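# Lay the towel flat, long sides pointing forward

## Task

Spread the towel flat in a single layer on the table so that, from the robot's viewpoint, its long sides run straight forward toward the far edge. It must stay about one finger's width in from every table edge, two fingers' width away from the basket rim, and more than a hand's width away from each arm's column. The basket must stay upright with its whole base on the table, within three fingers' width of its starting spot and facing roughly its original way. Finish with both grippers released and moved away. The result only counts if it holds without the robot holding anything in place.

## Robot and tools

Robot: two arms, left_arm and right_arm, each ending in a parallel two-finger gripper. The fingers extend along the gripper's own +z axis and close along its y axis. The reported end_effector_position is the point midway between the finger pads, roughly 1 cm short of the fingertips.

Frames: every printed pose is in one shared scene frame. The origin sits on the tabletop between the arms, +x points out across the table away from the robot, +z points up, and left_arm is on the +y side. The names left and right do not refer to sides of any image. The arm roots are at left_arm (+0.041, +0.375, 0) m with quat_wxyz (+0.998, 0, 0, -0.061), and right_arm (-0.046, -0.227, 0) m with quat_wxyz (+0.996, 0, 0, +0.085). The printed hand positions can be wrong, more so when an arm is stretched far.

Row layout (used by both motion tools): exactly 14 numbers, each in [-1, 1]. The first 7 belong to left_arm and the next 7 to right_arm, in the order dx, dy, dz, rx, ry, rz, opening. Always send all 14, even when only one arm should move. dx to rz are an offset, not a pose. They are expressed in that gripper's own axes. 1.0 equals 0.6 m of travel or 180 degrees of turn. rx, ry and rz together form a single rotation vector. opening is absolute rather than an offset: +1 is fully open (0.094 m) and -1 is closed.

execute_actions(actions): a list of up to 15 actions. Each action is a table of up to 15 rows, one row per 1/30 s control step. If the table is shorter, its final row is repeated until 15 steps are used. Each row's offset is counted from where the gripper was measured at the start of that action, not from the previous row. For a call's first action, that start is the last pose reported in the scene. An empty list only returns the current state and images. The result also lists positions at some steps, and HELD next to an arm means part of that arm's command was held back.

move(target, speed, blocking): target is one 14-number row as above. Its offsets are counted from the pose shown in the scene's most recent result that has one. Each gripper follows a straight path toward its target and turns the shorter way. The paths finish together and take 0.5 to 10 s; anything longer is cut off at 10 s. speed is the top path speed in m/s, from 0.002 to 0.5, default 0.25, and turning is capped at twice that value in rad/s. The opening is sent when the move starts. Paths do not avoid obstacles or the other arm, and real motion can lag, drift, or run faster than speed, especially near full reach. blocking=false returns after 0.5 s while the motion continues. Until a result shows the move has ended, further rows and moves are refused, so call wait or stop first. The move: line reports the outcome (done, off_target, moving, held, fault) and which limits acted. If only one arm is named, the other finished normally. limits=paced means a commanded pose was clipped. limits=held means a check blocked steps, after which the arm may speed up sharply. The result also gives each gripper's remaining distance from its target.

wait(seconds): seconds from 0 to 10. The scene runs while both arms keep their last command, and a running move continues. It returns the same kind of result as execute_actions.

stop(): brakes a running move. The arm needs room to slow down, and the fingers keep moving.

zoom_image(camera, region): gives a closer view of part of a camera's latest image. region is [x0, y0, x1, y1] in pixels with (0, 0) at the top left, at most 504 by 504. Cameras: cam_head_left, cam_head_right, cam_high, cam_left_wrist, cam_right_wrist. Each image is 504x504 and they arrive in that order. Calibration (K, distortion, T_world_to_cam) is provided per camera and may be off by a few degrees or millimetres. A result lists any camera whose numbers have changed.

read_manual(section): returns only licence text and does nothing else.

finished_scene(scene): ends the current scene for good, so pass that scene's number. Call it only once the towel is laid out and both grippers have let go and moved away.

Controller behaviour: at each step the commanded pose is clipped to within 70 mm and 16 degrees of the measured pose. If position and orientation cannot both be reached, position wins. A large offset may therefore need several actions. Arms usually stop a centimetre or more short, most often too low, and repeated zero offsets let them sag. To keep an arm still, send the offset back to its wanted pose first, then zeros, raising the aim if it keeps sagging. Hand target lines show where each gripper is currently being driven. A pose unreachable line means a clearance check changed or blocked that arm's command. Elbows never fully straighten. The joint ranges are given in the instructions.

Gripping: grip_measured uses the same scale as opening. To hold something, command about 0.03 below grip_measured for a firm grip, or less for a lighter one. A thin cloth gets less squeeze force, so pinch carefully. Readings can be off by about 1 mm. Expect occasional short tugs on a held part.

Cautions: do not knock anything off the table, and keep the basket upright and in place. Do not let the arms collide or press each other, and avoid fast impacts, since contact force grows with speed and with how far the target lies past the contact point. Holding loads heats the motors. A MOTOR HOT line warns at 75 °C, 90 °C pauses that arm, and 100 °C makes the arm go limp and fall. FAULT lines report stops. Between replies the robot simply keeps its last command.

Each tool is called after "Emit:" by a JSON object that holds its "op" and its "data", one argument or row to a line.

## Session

Emit:
{"op": "execute_actions", "data": {
  "actions": []
}}

Scene clock: 0.00 s.
left_arm: end_effector_position=(+0.5235, +0.3534, +0.1812) grip_measured=+1.000 end_effector_quat_wxyz=(+0.615, -0.497, +0.589, -0.165) | right_arm: end_effector_position=(-0.1072, +0.2344, +0.2752) grip_measured=+1.000 end_effector_quat_wxyz=(-0.547, +0.744, -0.183, -0.337)
Joint positions: left_arm=[-0.167  1.74   0.879  0.61  -0.711 -1.128  0.094] | right_arm=[ 1.422  1.42   0.937  0.3   -0.284 -0.829  0.094]
Joint velocities: left_arm=[-0.007 -0.012 -0.002  0.007  0.007  0.022  0.   ] | right_arm=[-0.017  0.007 -0.002 -0.051  0.007 -0.066  0.   ]
Motor temperatures (°C, as the motors report them): left_arm=[27 28 28 28 28 26] | right_arm=[25 28 27 27 25 26]
Hand target (left_arm): +0.523, +0.354, +0.184; +0.616, -0.496, +0.589, -0.163
Hand target (right_arm): -0.108, +0.234, +0.285; -0.554, +0.736, -0.181, -0.343
camera_calibration (this result's frames):
cam_left_wrist: T_world_to_cam=[[0.329957, -0.415603, 0.847587, -0.187153], [-0.439379, -0.862298, -0.251771, 0.59948], [0.835509, -0.289338, -0.467128, -0.15138], [0, 0, 0, 1]] pos_world=[0.45163, 0.395349, 0.238846]
cam_right_wrist: T_world_to_cam=[[0.59196, 0.332266, 0.734291, -0.214292], [0.797118, -0.375997, -0.472472, 0.355027], [0.119105, 0.865001, -0.48743, 0.0365087], [0, 0, 0, 1]] pos_world=[-0.160494, 0.173111, 0.342888]

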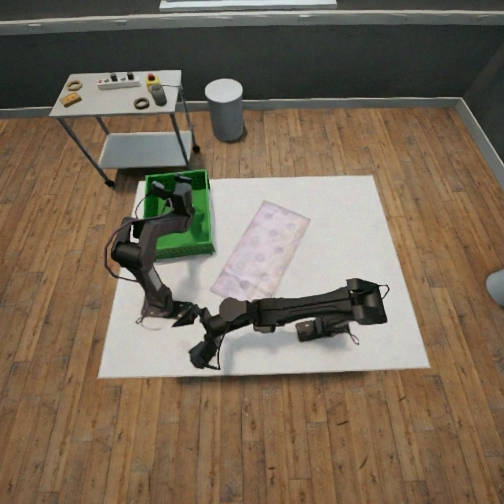

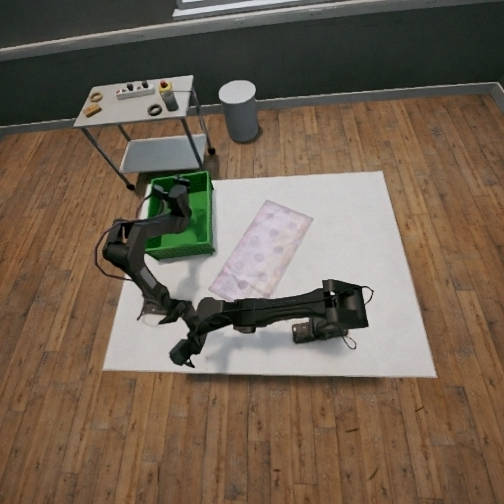

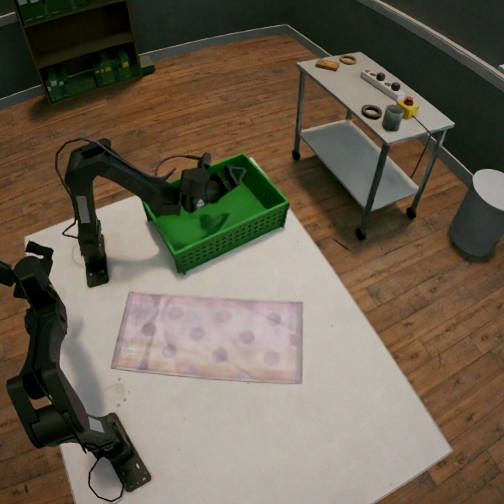

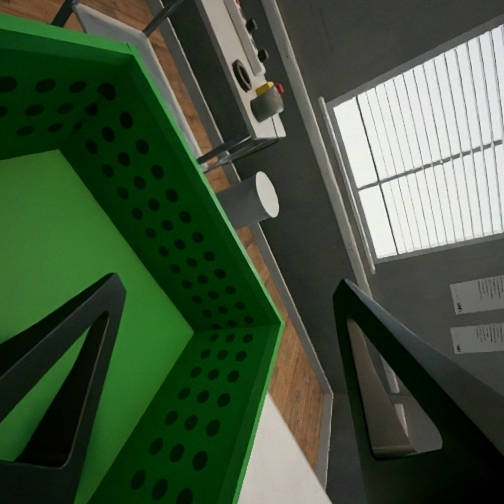

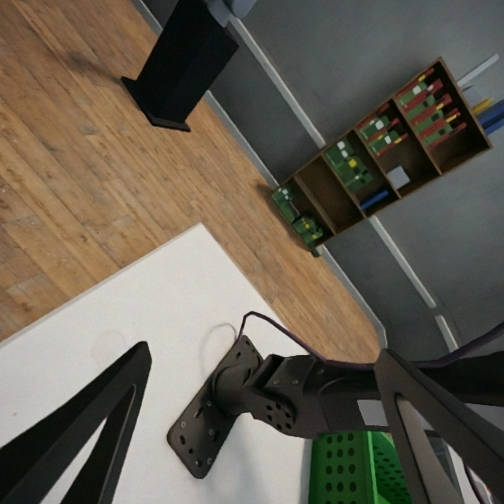

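Emit:
{"op": "move", "data": {
  "target": [0,0,0,0,0,0,1,0.855,-0.128,-0.78,0.452,0.387,0.505,-1]
}}

Emit:
{"op": "move", "data": {
  "target": [0,0,0,0,0,0,1,0.03,0,0.045,0,0,0,-1],
  "speed": 0.05
}}

Scene clock: 5.77 s.
left_arm: end_effector_position=(+0.5235, +0.3534, +0.1812) grip_measured=+1.000 end_effector_quat_wxyz=(+0.615, -0.497, +0.589, -0.165) | right_arm: end_effector_position=(+0.4400, -0.1353, +0.0478) grip_measured=-0.985 end_effector_quat_wxyz=(+0.300, -0.011, +0.954, -0.005)
Joint positions: left_arm=[-0.167  1.74   0.879  0.61  -0.711 -1.128  0.094] | right_arm=[ 0.062  1.99   1.309 -0.294  0.136  0.168  0.001]
Joint velocities: left_arm=[-0.012  0.017  0.012  0.037  0.022  0.022  0.   ] | right_arm=[ 0.002  0.007  0.017 -0.022 -0.051 -0.051 -0.   ]
Motor temperatures (°C, as the motors report them): left_arm=[27 28 28 29 28 26] | right_arm=[25 29 28 28 25 26]
Hand target (left_arm): +0.524, +0.353, +0.181; +0.615, -0.497, +0.589, -0.165
Hand target (right_arm): +0.449, -0.140, +0.058; +0.312, -0.000, +0.950, -0.008
Off the commanded pose (left_arm): 0.000 m, 0 deg.
Off the commanded pose (right_arm): 0.008 m, 1 deg.
move: done
camera_calibration (this result's frames):
cam_left_wrist: T_world_to_cam=[[0.329957, -0.415603, 0.847587, -0.187153], [-0.439379, -0.862298, -0.251771, 0.59948], [0.835509, -0.289338, -0.467128, -0.15138], [0, 0, 0, 1]] pos_world=[0.45163, 0.395349, 0.238846]
cam_right_wrist: T_world_to_cam=[[0.0745136, -0.995999, 0.0493357, -0.16775], [-0.994403, -0.0779282, -0.0713466, 0.481733], [0.0749057, -0.0437433, -0.996231, 0.101117], [0, 0, 0, 1]] pos_world=[0.483962, -0.125116, 0.143382]

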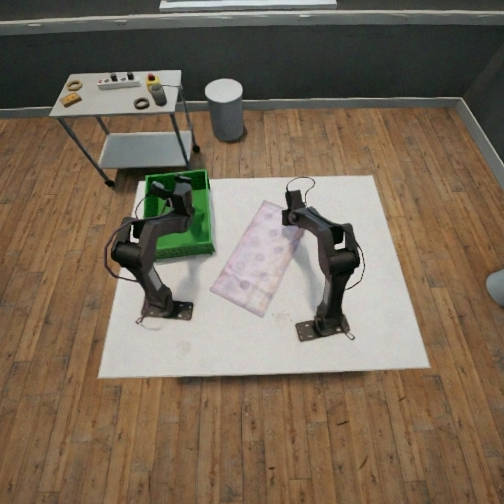

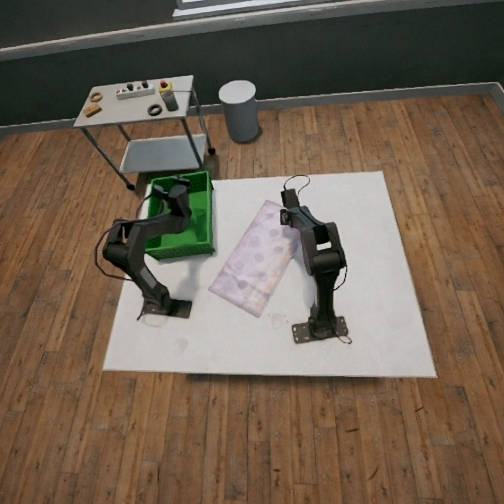

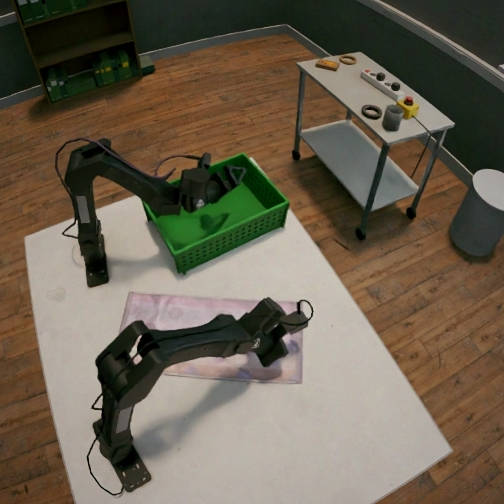

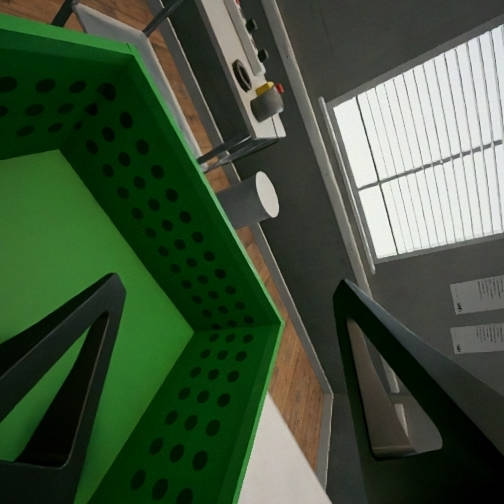

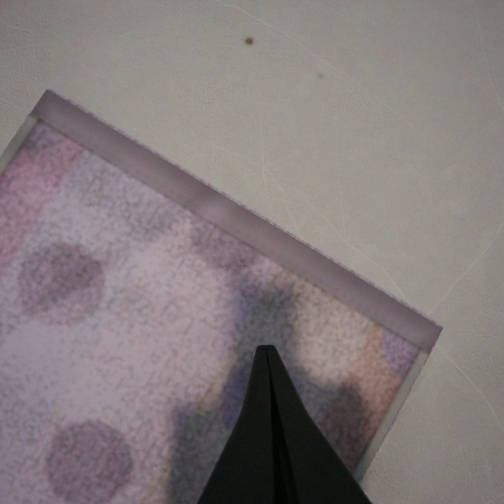

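Scene clock: 6.77 s.
left_arm: end_effector_position=(+0.5235, +0.3534, +0.1812) grip_measured=+1.000 end_effector_quat_wxyz=(+0.615, -0.497, +0.589, -0.165) | right_arm: end_effector_position=(+0.4443, -0.1343, +0.0258) grip_measured=-0.985 end_effector_quat_wxyz=(+0.308, -0.010, +0.951, -0.003)
Joint positions: left_arm=[-0.167  1.74   0.879  0.61  -0.711 -1.128  0.094] | right_arm=[ 0.062  2.036  1.269 -0.19   0.136  0.168  0.001]
Joint velocities: left_arm=[-0.002  0.002 -0.007 -0.022 -0.007  0.022  0.   ] | right_arm=[-0.007  0.002  0.007 -0.022  0.007 -0.037 -0.   ]
Motor temperatures (°C, as the motors report them): left_arm=[27 29 28 29 28 26] | right_arm=[25 29 28 28 25 26]
Hand target (left_arm): +0.524, +0.353, +0.181; +0.615, -0.497, +0.589, -0.165
Hand target (right_arm): +0.440, -0.136, +0.015; +0.300, -0.011, +0.954, -0.005
Off the commanded pose (left_arm): 0.000 m, 0 deg.
Off the commanded pose (right_arm): 0.011 m, 1 deg.
move: off_target (right_arm)
camera_calibration (this result's frames):
cam_left_wrist: T_world_to_cam=[[0.329957, -0.415603, 0.847587, -0.187153], [-0.439379, -0.862298, -0.251771, 0.59948], [0.835509, -0.289338, -0.467128, -0.15138], [0, 0, 0, 1]] pos_world=[0.45163, 0.395349, 0.238846]
cam_right_wrist: T_world_to_cam=[[0.0736776, -0.996197, 0.046504, -0.165537], [-0.993004, -0.0775963, -0.0890039, 0.484473], [0.092274, -0.0396211, -0.994945, 0.0716885], [0, 0, 0, 1]] pos_world=[0.486665, -0.124474, 0.122144]

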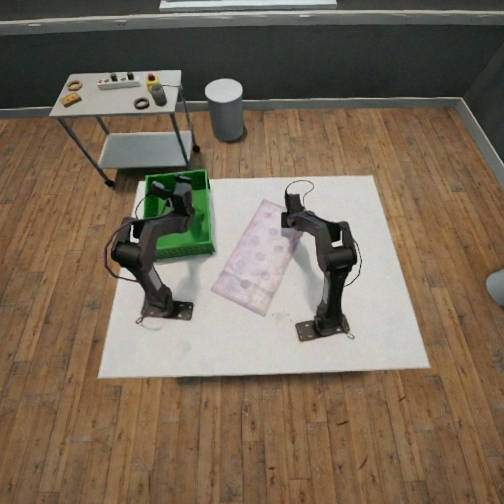

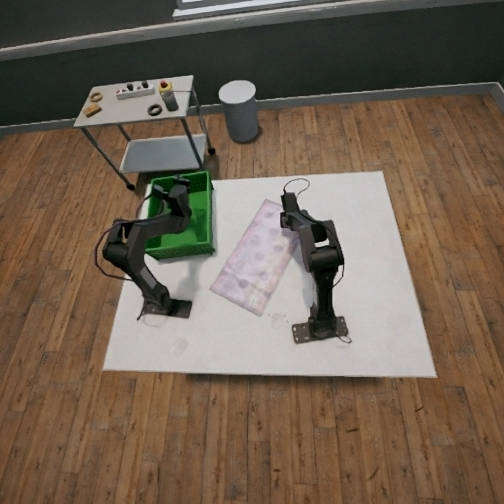

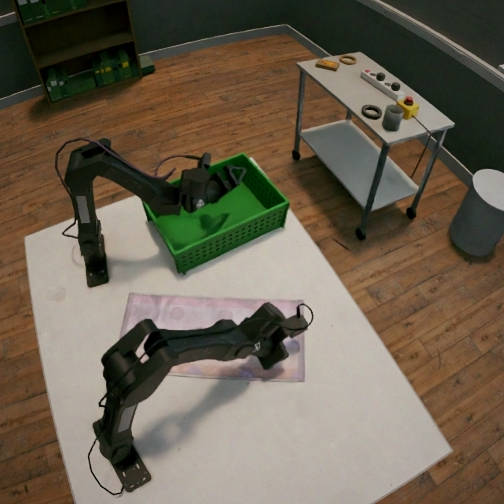

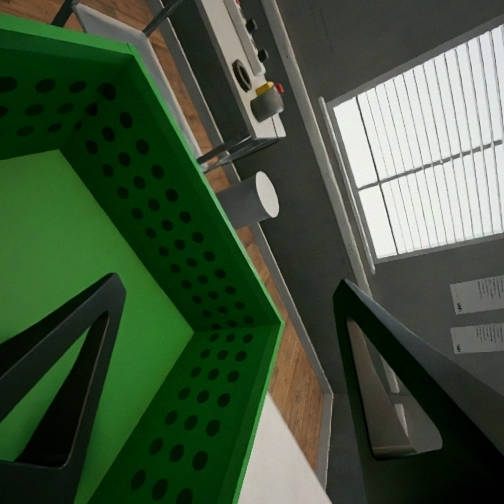

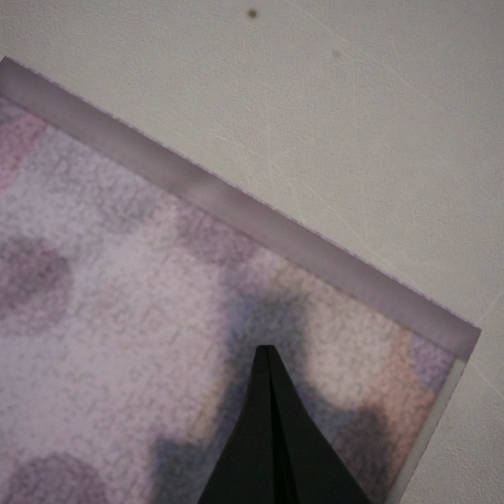

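Emit:
{"op": "move", "data": {
  "target": [0,0,0,0,0,0,1,-0.138,0,0.121,0,0,0,-1],
  "speed": 0.06
}}

Emit:
{"op": "move", "data": {
  "target": [0,0,0,0,0,0,1,0,0.18,0.022,-0.035,0,-0.045,-1],
  "speed": 0.06
}}

Scene clock: 8.97 s.
left_arm: end_effector_position=(+0.5235, +0.3534, +0.1812) grip_measured=+1.000 end_effector_quat_wxyz=(+0.615, -0.497, +0.589, -0.165) | right_arm: end_effector_position=(+0.5591, -0.1262, +0.0283) grip_measured=-0.985 end_effector_quat_wxyz=(+0.335, -0.010, +0.942, +0.000)
Joint positions: left_arm=[-0.167  1.74   0.879  0.61  -0.711 -1.128  0.094] | right_arm=[ 0.026  2.414  1.881 -0.362  0.117  0.134  0.001]
Joint velocities: left_arm=[ 0.022 -0.002  0.012  0.007 -0.022  0.022  0.   ] | right_arm=[ 0.012  0.002  0.017 -0.037 -0.066  0.022 -0.   ]
Motor temperatures (°C, as the motors report them): left_arm=[27 29 29 30 28 26] | right_arm=[25 29 28 28 25 26]
Hand target (left_arm): +0.524, +0.353, +0.181; +0.615, -0.497, +0.589, -0.165
Hand target (right_arm): +0.553, -0.134, +0.014; +0.309, -0.010, +0.951, -0.004
Off the commanded pose (left_arm): 0.000 m, 0 deg.
Off the commanded pose (right_arm): 0.015 m, 3 deg.
move: off_target (right_arm)
camera_calibration (this result's frames):
cam_left_wrist: T_world_to_cam=[[0.329957, -0.415603, 0.847587, -0.187153], [-0.439379, -0.862298, -0.251771, 0.59948], [0.835509, -0.289338, -0.467128, -0.15138], [0, 0, 0, 1]] pos_world=[0.45163, 0.395349, 0.238846]
cam_right_wrist: T_world_to_cam=[[0.0736743, -0.996319, 0.0438339, -0.166022], [-0.986, -0.0793631, -0.146647, 0.5968], [0.149586, -0.0324161, -0.988217, 0.0326107], [0, 0, 0, 1]] pos_world=[0.595799, -0.116989, 0.127023]

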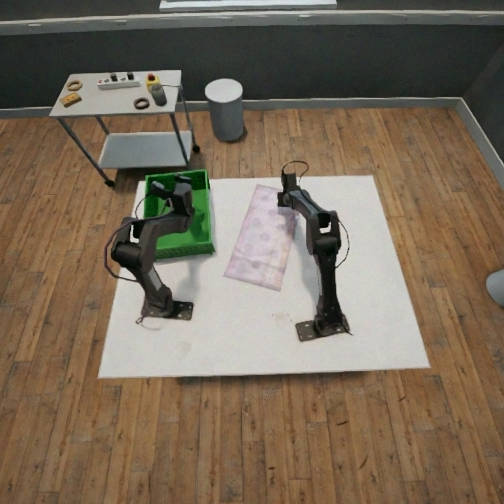

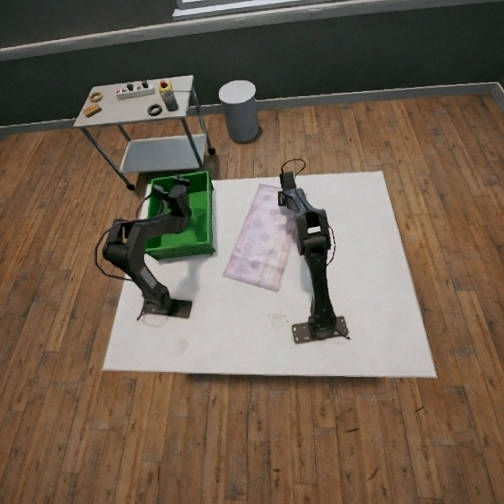

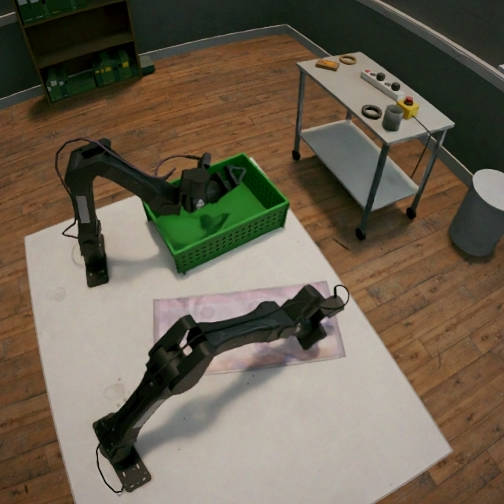

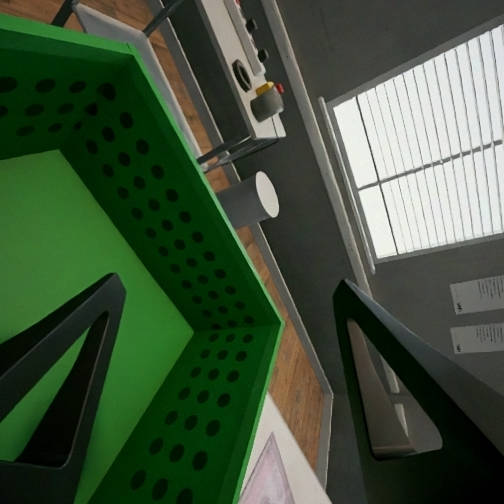

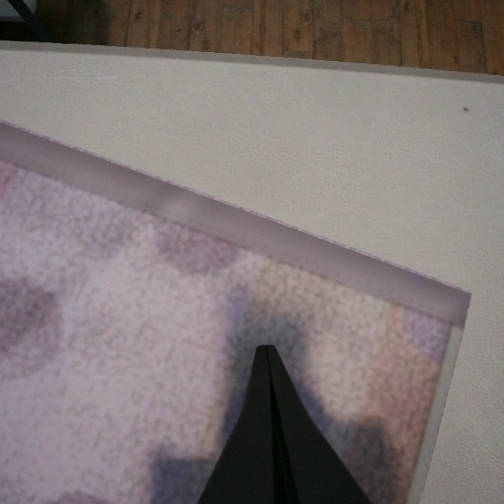

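Scene clock: 11.13 s.
left_arm: end_effector_position=(+0.5235, +0.3534, +0.1812) grip_measured=+1.000 end_effector_quat_wxyz=(+0.615, -0.497, +0.589, -0.165) | right_arm: end_effector_position=(+0.5747, -0.0260, +0.0297) grip_measured=-0.985 end_effector_quat_wxyz=(+0.358, -0.081, +0.930, +0.028)
Joint positions: left_arm=[-0.167  1.74   0.879  0.61  -0.711 -1.128  0.094] | right_arm=[ 0.173  2.56   2.125 -0.41   0.119  0.125  0.001]
Joint velocities: left_arm=[-0.012 -0.007 -0.007  0.022 -0.007 -0.051  0.   ] | right_arm=[ 0.002 -0.007 -0.012 -0.022  0.037 -0.051  0.   ]
Motor temperatures (°C, as the motors report them): left_arm=[27 29 29 30 28 26] | right_arm=[25 30 28 28 25 26]
Hand target (left_arm): +0.524, +0.353, +0.181; +0.615, -0.497, +0.589, -0.165
Hand target (right_arm): +0.565, -0.018, +0.016; +0.333, -0.095, +0.938, +0.030
Off the commanded pose (left_arm): 0.000 m, 0 deg.
Off the commanded pose (right_arm): 0.017 m, 3 deg.
move: off_target (right_arm)
camera_calibration (this result's frames):
cam_left_wrist: T_world_to_cam=[[0.329957, -0.415603, 0.847587, -0.187153], [-0.439379, -0.862298, -0.251771, 0.59948], [0.835509, -0.289338, -0.467128, -0.15138], [0, 0, 0, 1]] pos_world=[0.45163, 0.395349, 0.238846]
cam_right_wrist: T_world_to_cam=[[0.221848, -0.974021, 0.0454516, -0.151983], [-0.95423, -0.226456, -0.195355, 0.599652], [0.200572, -0.0000321379, -0.979679, 0.00622861], [0, 0, 0, 1]] pos_world=[0.604674, -0.0122395, 0.130155]

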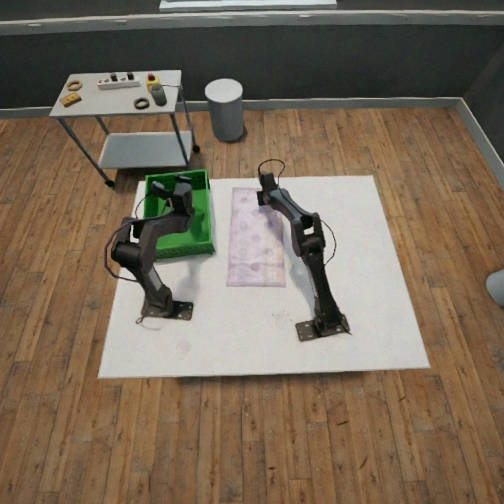

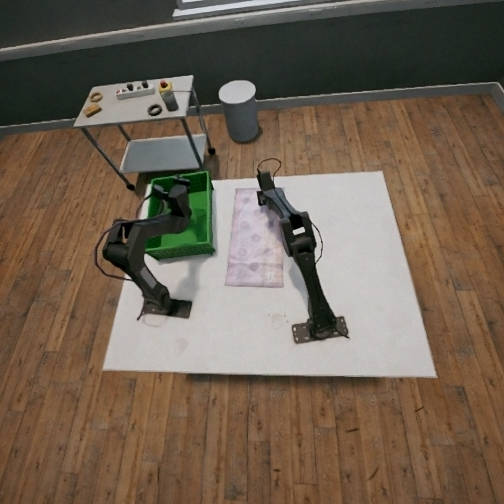

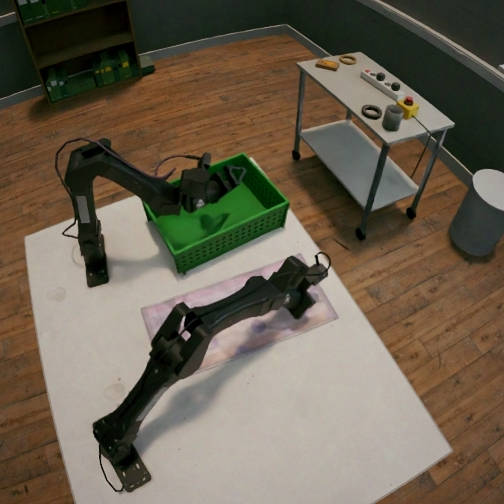

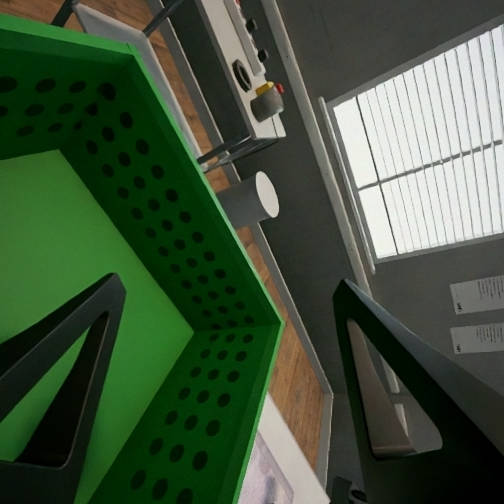

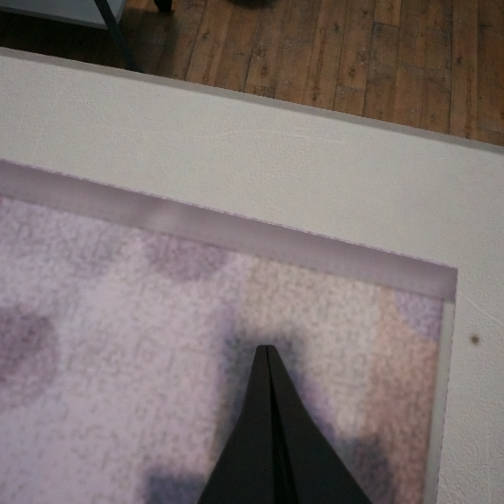

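Emit:
{"op": "move", "data": {
  "target": [-0.08,-0.12,-0.03,0,0,0,1,-0.08,0,-0.12,0,0,0,-1],
  "speed": 0.1
}}

Emit:
{"op": "move", "data": {
  "target": [0,0,0,0,0,0,1,0.5,0.155,-0.335,0,0.2,0,-1]
}}

Emit:
{"op": "zoom_image", "data": {
  "camera": "cam_head_left",
  "region": [170,160,310,300]
}}

Scene clock: 15.10 s.
left_arm: end_effector_position=(+0.5241, +0.3532, +0.2561) grip_measured=+1.000 end_effector_quat_wxyz=(+0.613, -0.496, +0.593, -0.161) | right_arm: end_effector_position=(+0.5603, -0.0312, +0.0949) grip_measured=-0.985 end_effector_quat_wxyz=(+0.339, -0.083, +0.937, +0.023)
Joint positions: left_arm=[-0.167  1.607  1.073  0.271 -0.711 -1.128  0.094] | right_arm=[ 0.173  2.48   2.261 -0.667  0.12   0.125  0.001]
Joint velocities: left_arm=[-0.002  0.002 -0.017 -0.081 -0.007 -0.081  0.   ] | right_arm=[ 0.002 -0.007 -0.002  0.037 -0.007 -0.051  0.   ]
Motor temperatures (°C, as the motors report them): left_arm=[27 29 29 30 28 26] | right_arm=[25 31 29 28 25 26]
Hand target (left_arm): +0.522, +0.352, +0.269; +0.616, -0.496, +0.589, -0.166
Hand target (right_arm): +0.563, -0.027, +0.116; +0.358, -0.081, +0.930, +0.028
Off the commanded pose (left_arm): 0.014 m, 1 deg.
Off the commanded pose (right_arm): 0.021 m, 2 deg.
move: off_target (left_arm, right_arm)
camera_calibration (this result's frames):
cam_left_wrist: T_world_to_cam=[[0.339841, -0.418549, 0.842214, -0.25363], [-0.442312, -0.861424, -0.249619, 0.619113], [0.829981, -0.287691, -0.477876, -0.111933], [0, 0, 0, 1]] pos_world=[0.452937, 0.39496, 0.314663]
cam_right_wrist: T_world_to_cam=[[0.22343, -0.973409, 0.0505456, -0.158196], [-0.960954, -0.228663, -0.155825, 0.597382], [0.163239, -0.013756, -0.986491, 0.0940576], [0, 0, 0, 1]] pos_world=[0.594048, -0.0160966, 0.19387]

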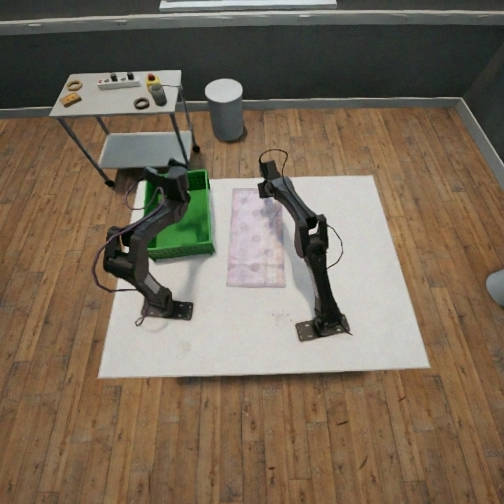

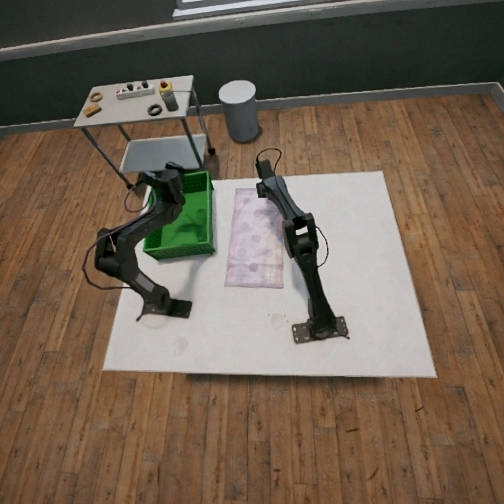

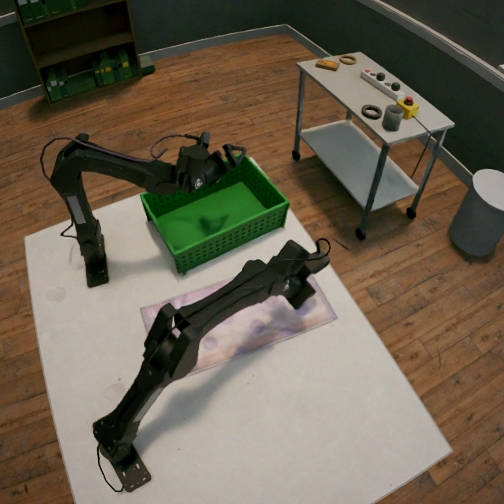

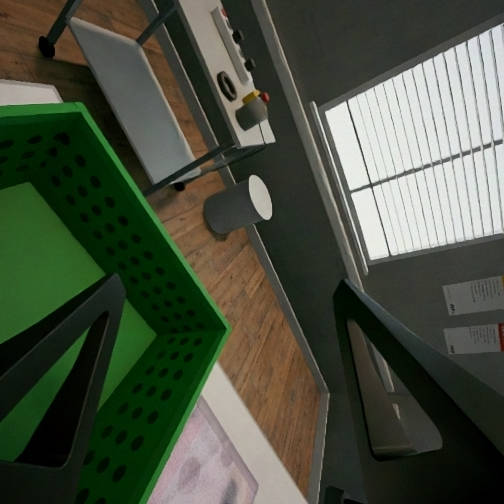

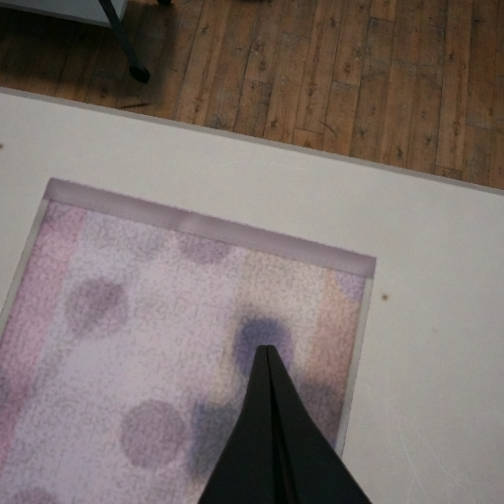

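Scene clock: 17.13 s.
left_arm: end_effector_position=(+0.5241, +0.3532, +0.2560) grip_measured=+1.000 end_effector_quat_wxyz=(+0.613, -0.496, +0.593, -0.161) | right_arm: end_effector_position=(+0.1930, +0.0053, +0.0560) grip_measured=-0.985 end_effector_quat_wxyz=(+0.026, -0.086, +0.996, -0.000)
Joint positions: left_arm=[-0.167  1.607  1.073  0.27  -0.711 -1.128  0.094] | right_arm=[ 0.615  1.807  1.281 -1.006  0.034  0.612  0.001]
Joint velocities: left_arm=[ 0.012  0.022 -0.022 -0.066 -0.022 -0.007  0.   ] | right_arm=[-0.017 -0.002 -0.007 -0.007 -0.066  0.007 -0.002]
Motor temperatures (°C, as the motors report them): left_arm=[27 30 29 30 28 26] | right_arm=[25 31 29 28 25 26]
Hand target (left_arm): +0.524, +0.353, +0.256; +0.613, -0.496, +0.593, -0.161
Hand target (right_arm): +0.190, +0.004, +0.060; +0.028, -0.083, +0.996, +0.003
Off the commanded pose (left_arm): 0.000 m, 0 deg.
Off the commanded pose (right_arm): 0.007 m, 1 deg.
move: done
camera_calibration (this result's frames):
cam_left_wrist: T_world_to_cam=[[0.340149, -0.418641, 0.842044, -0.253643], [-0.442403, -0.861396, -0.249551, 0.619111], [0.829806, -0.287639, -0.478211, -0.111792], [0, 0, 0, 1]] pos_world=[0.452939, 0.394959, 0.314618]
cam_right_wrist: T_world_to_cam=[[0.236399, -0.971652, 0.00285496, -0.0384347], [-0.860122, -0.207895, 0.4658, 0.192431], [-0.452002, -0.11257, -0.884885, 0.229734], [0, 0, 0, 1]] pos_world=[0.278441, 0.0285217, 0.113763]

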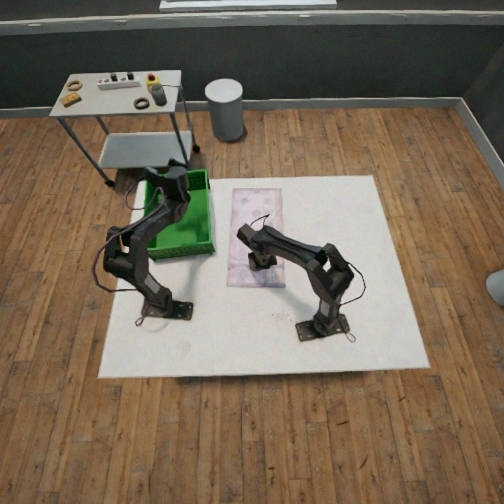

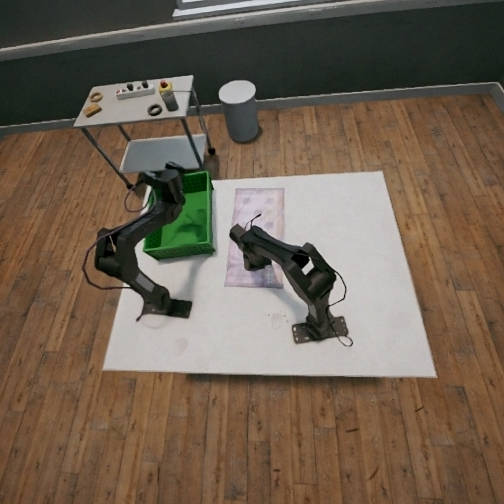

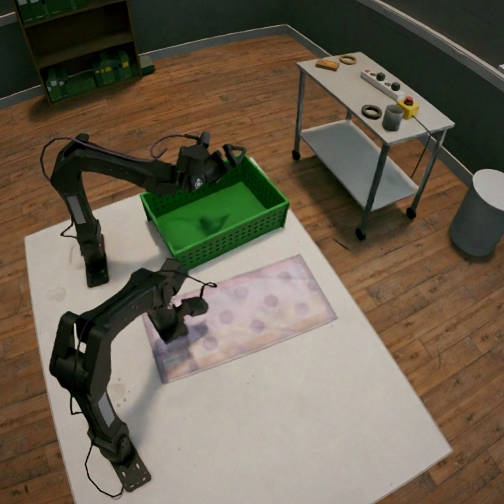

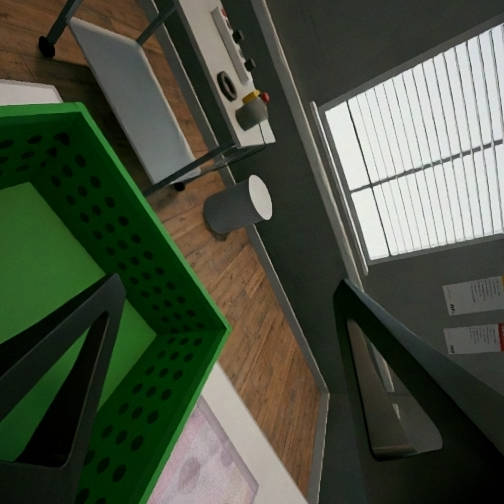

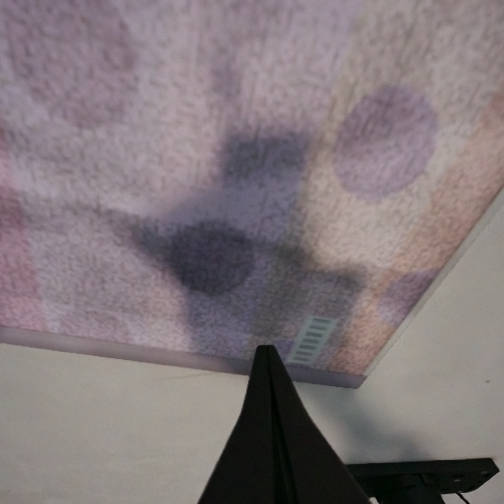

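Region (170, 160, 310, 300) of cam_head_left's 504x504 image, scaled by 3.600, with more detail than that image has.

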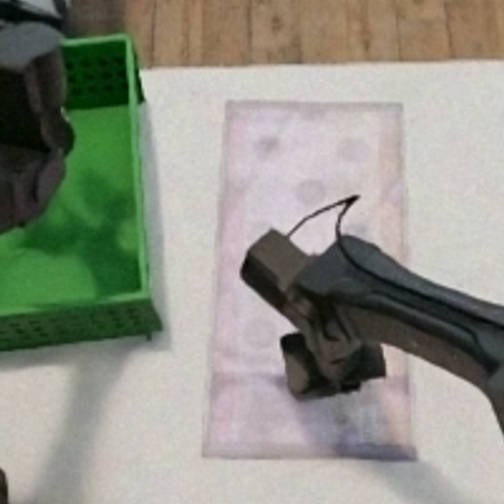

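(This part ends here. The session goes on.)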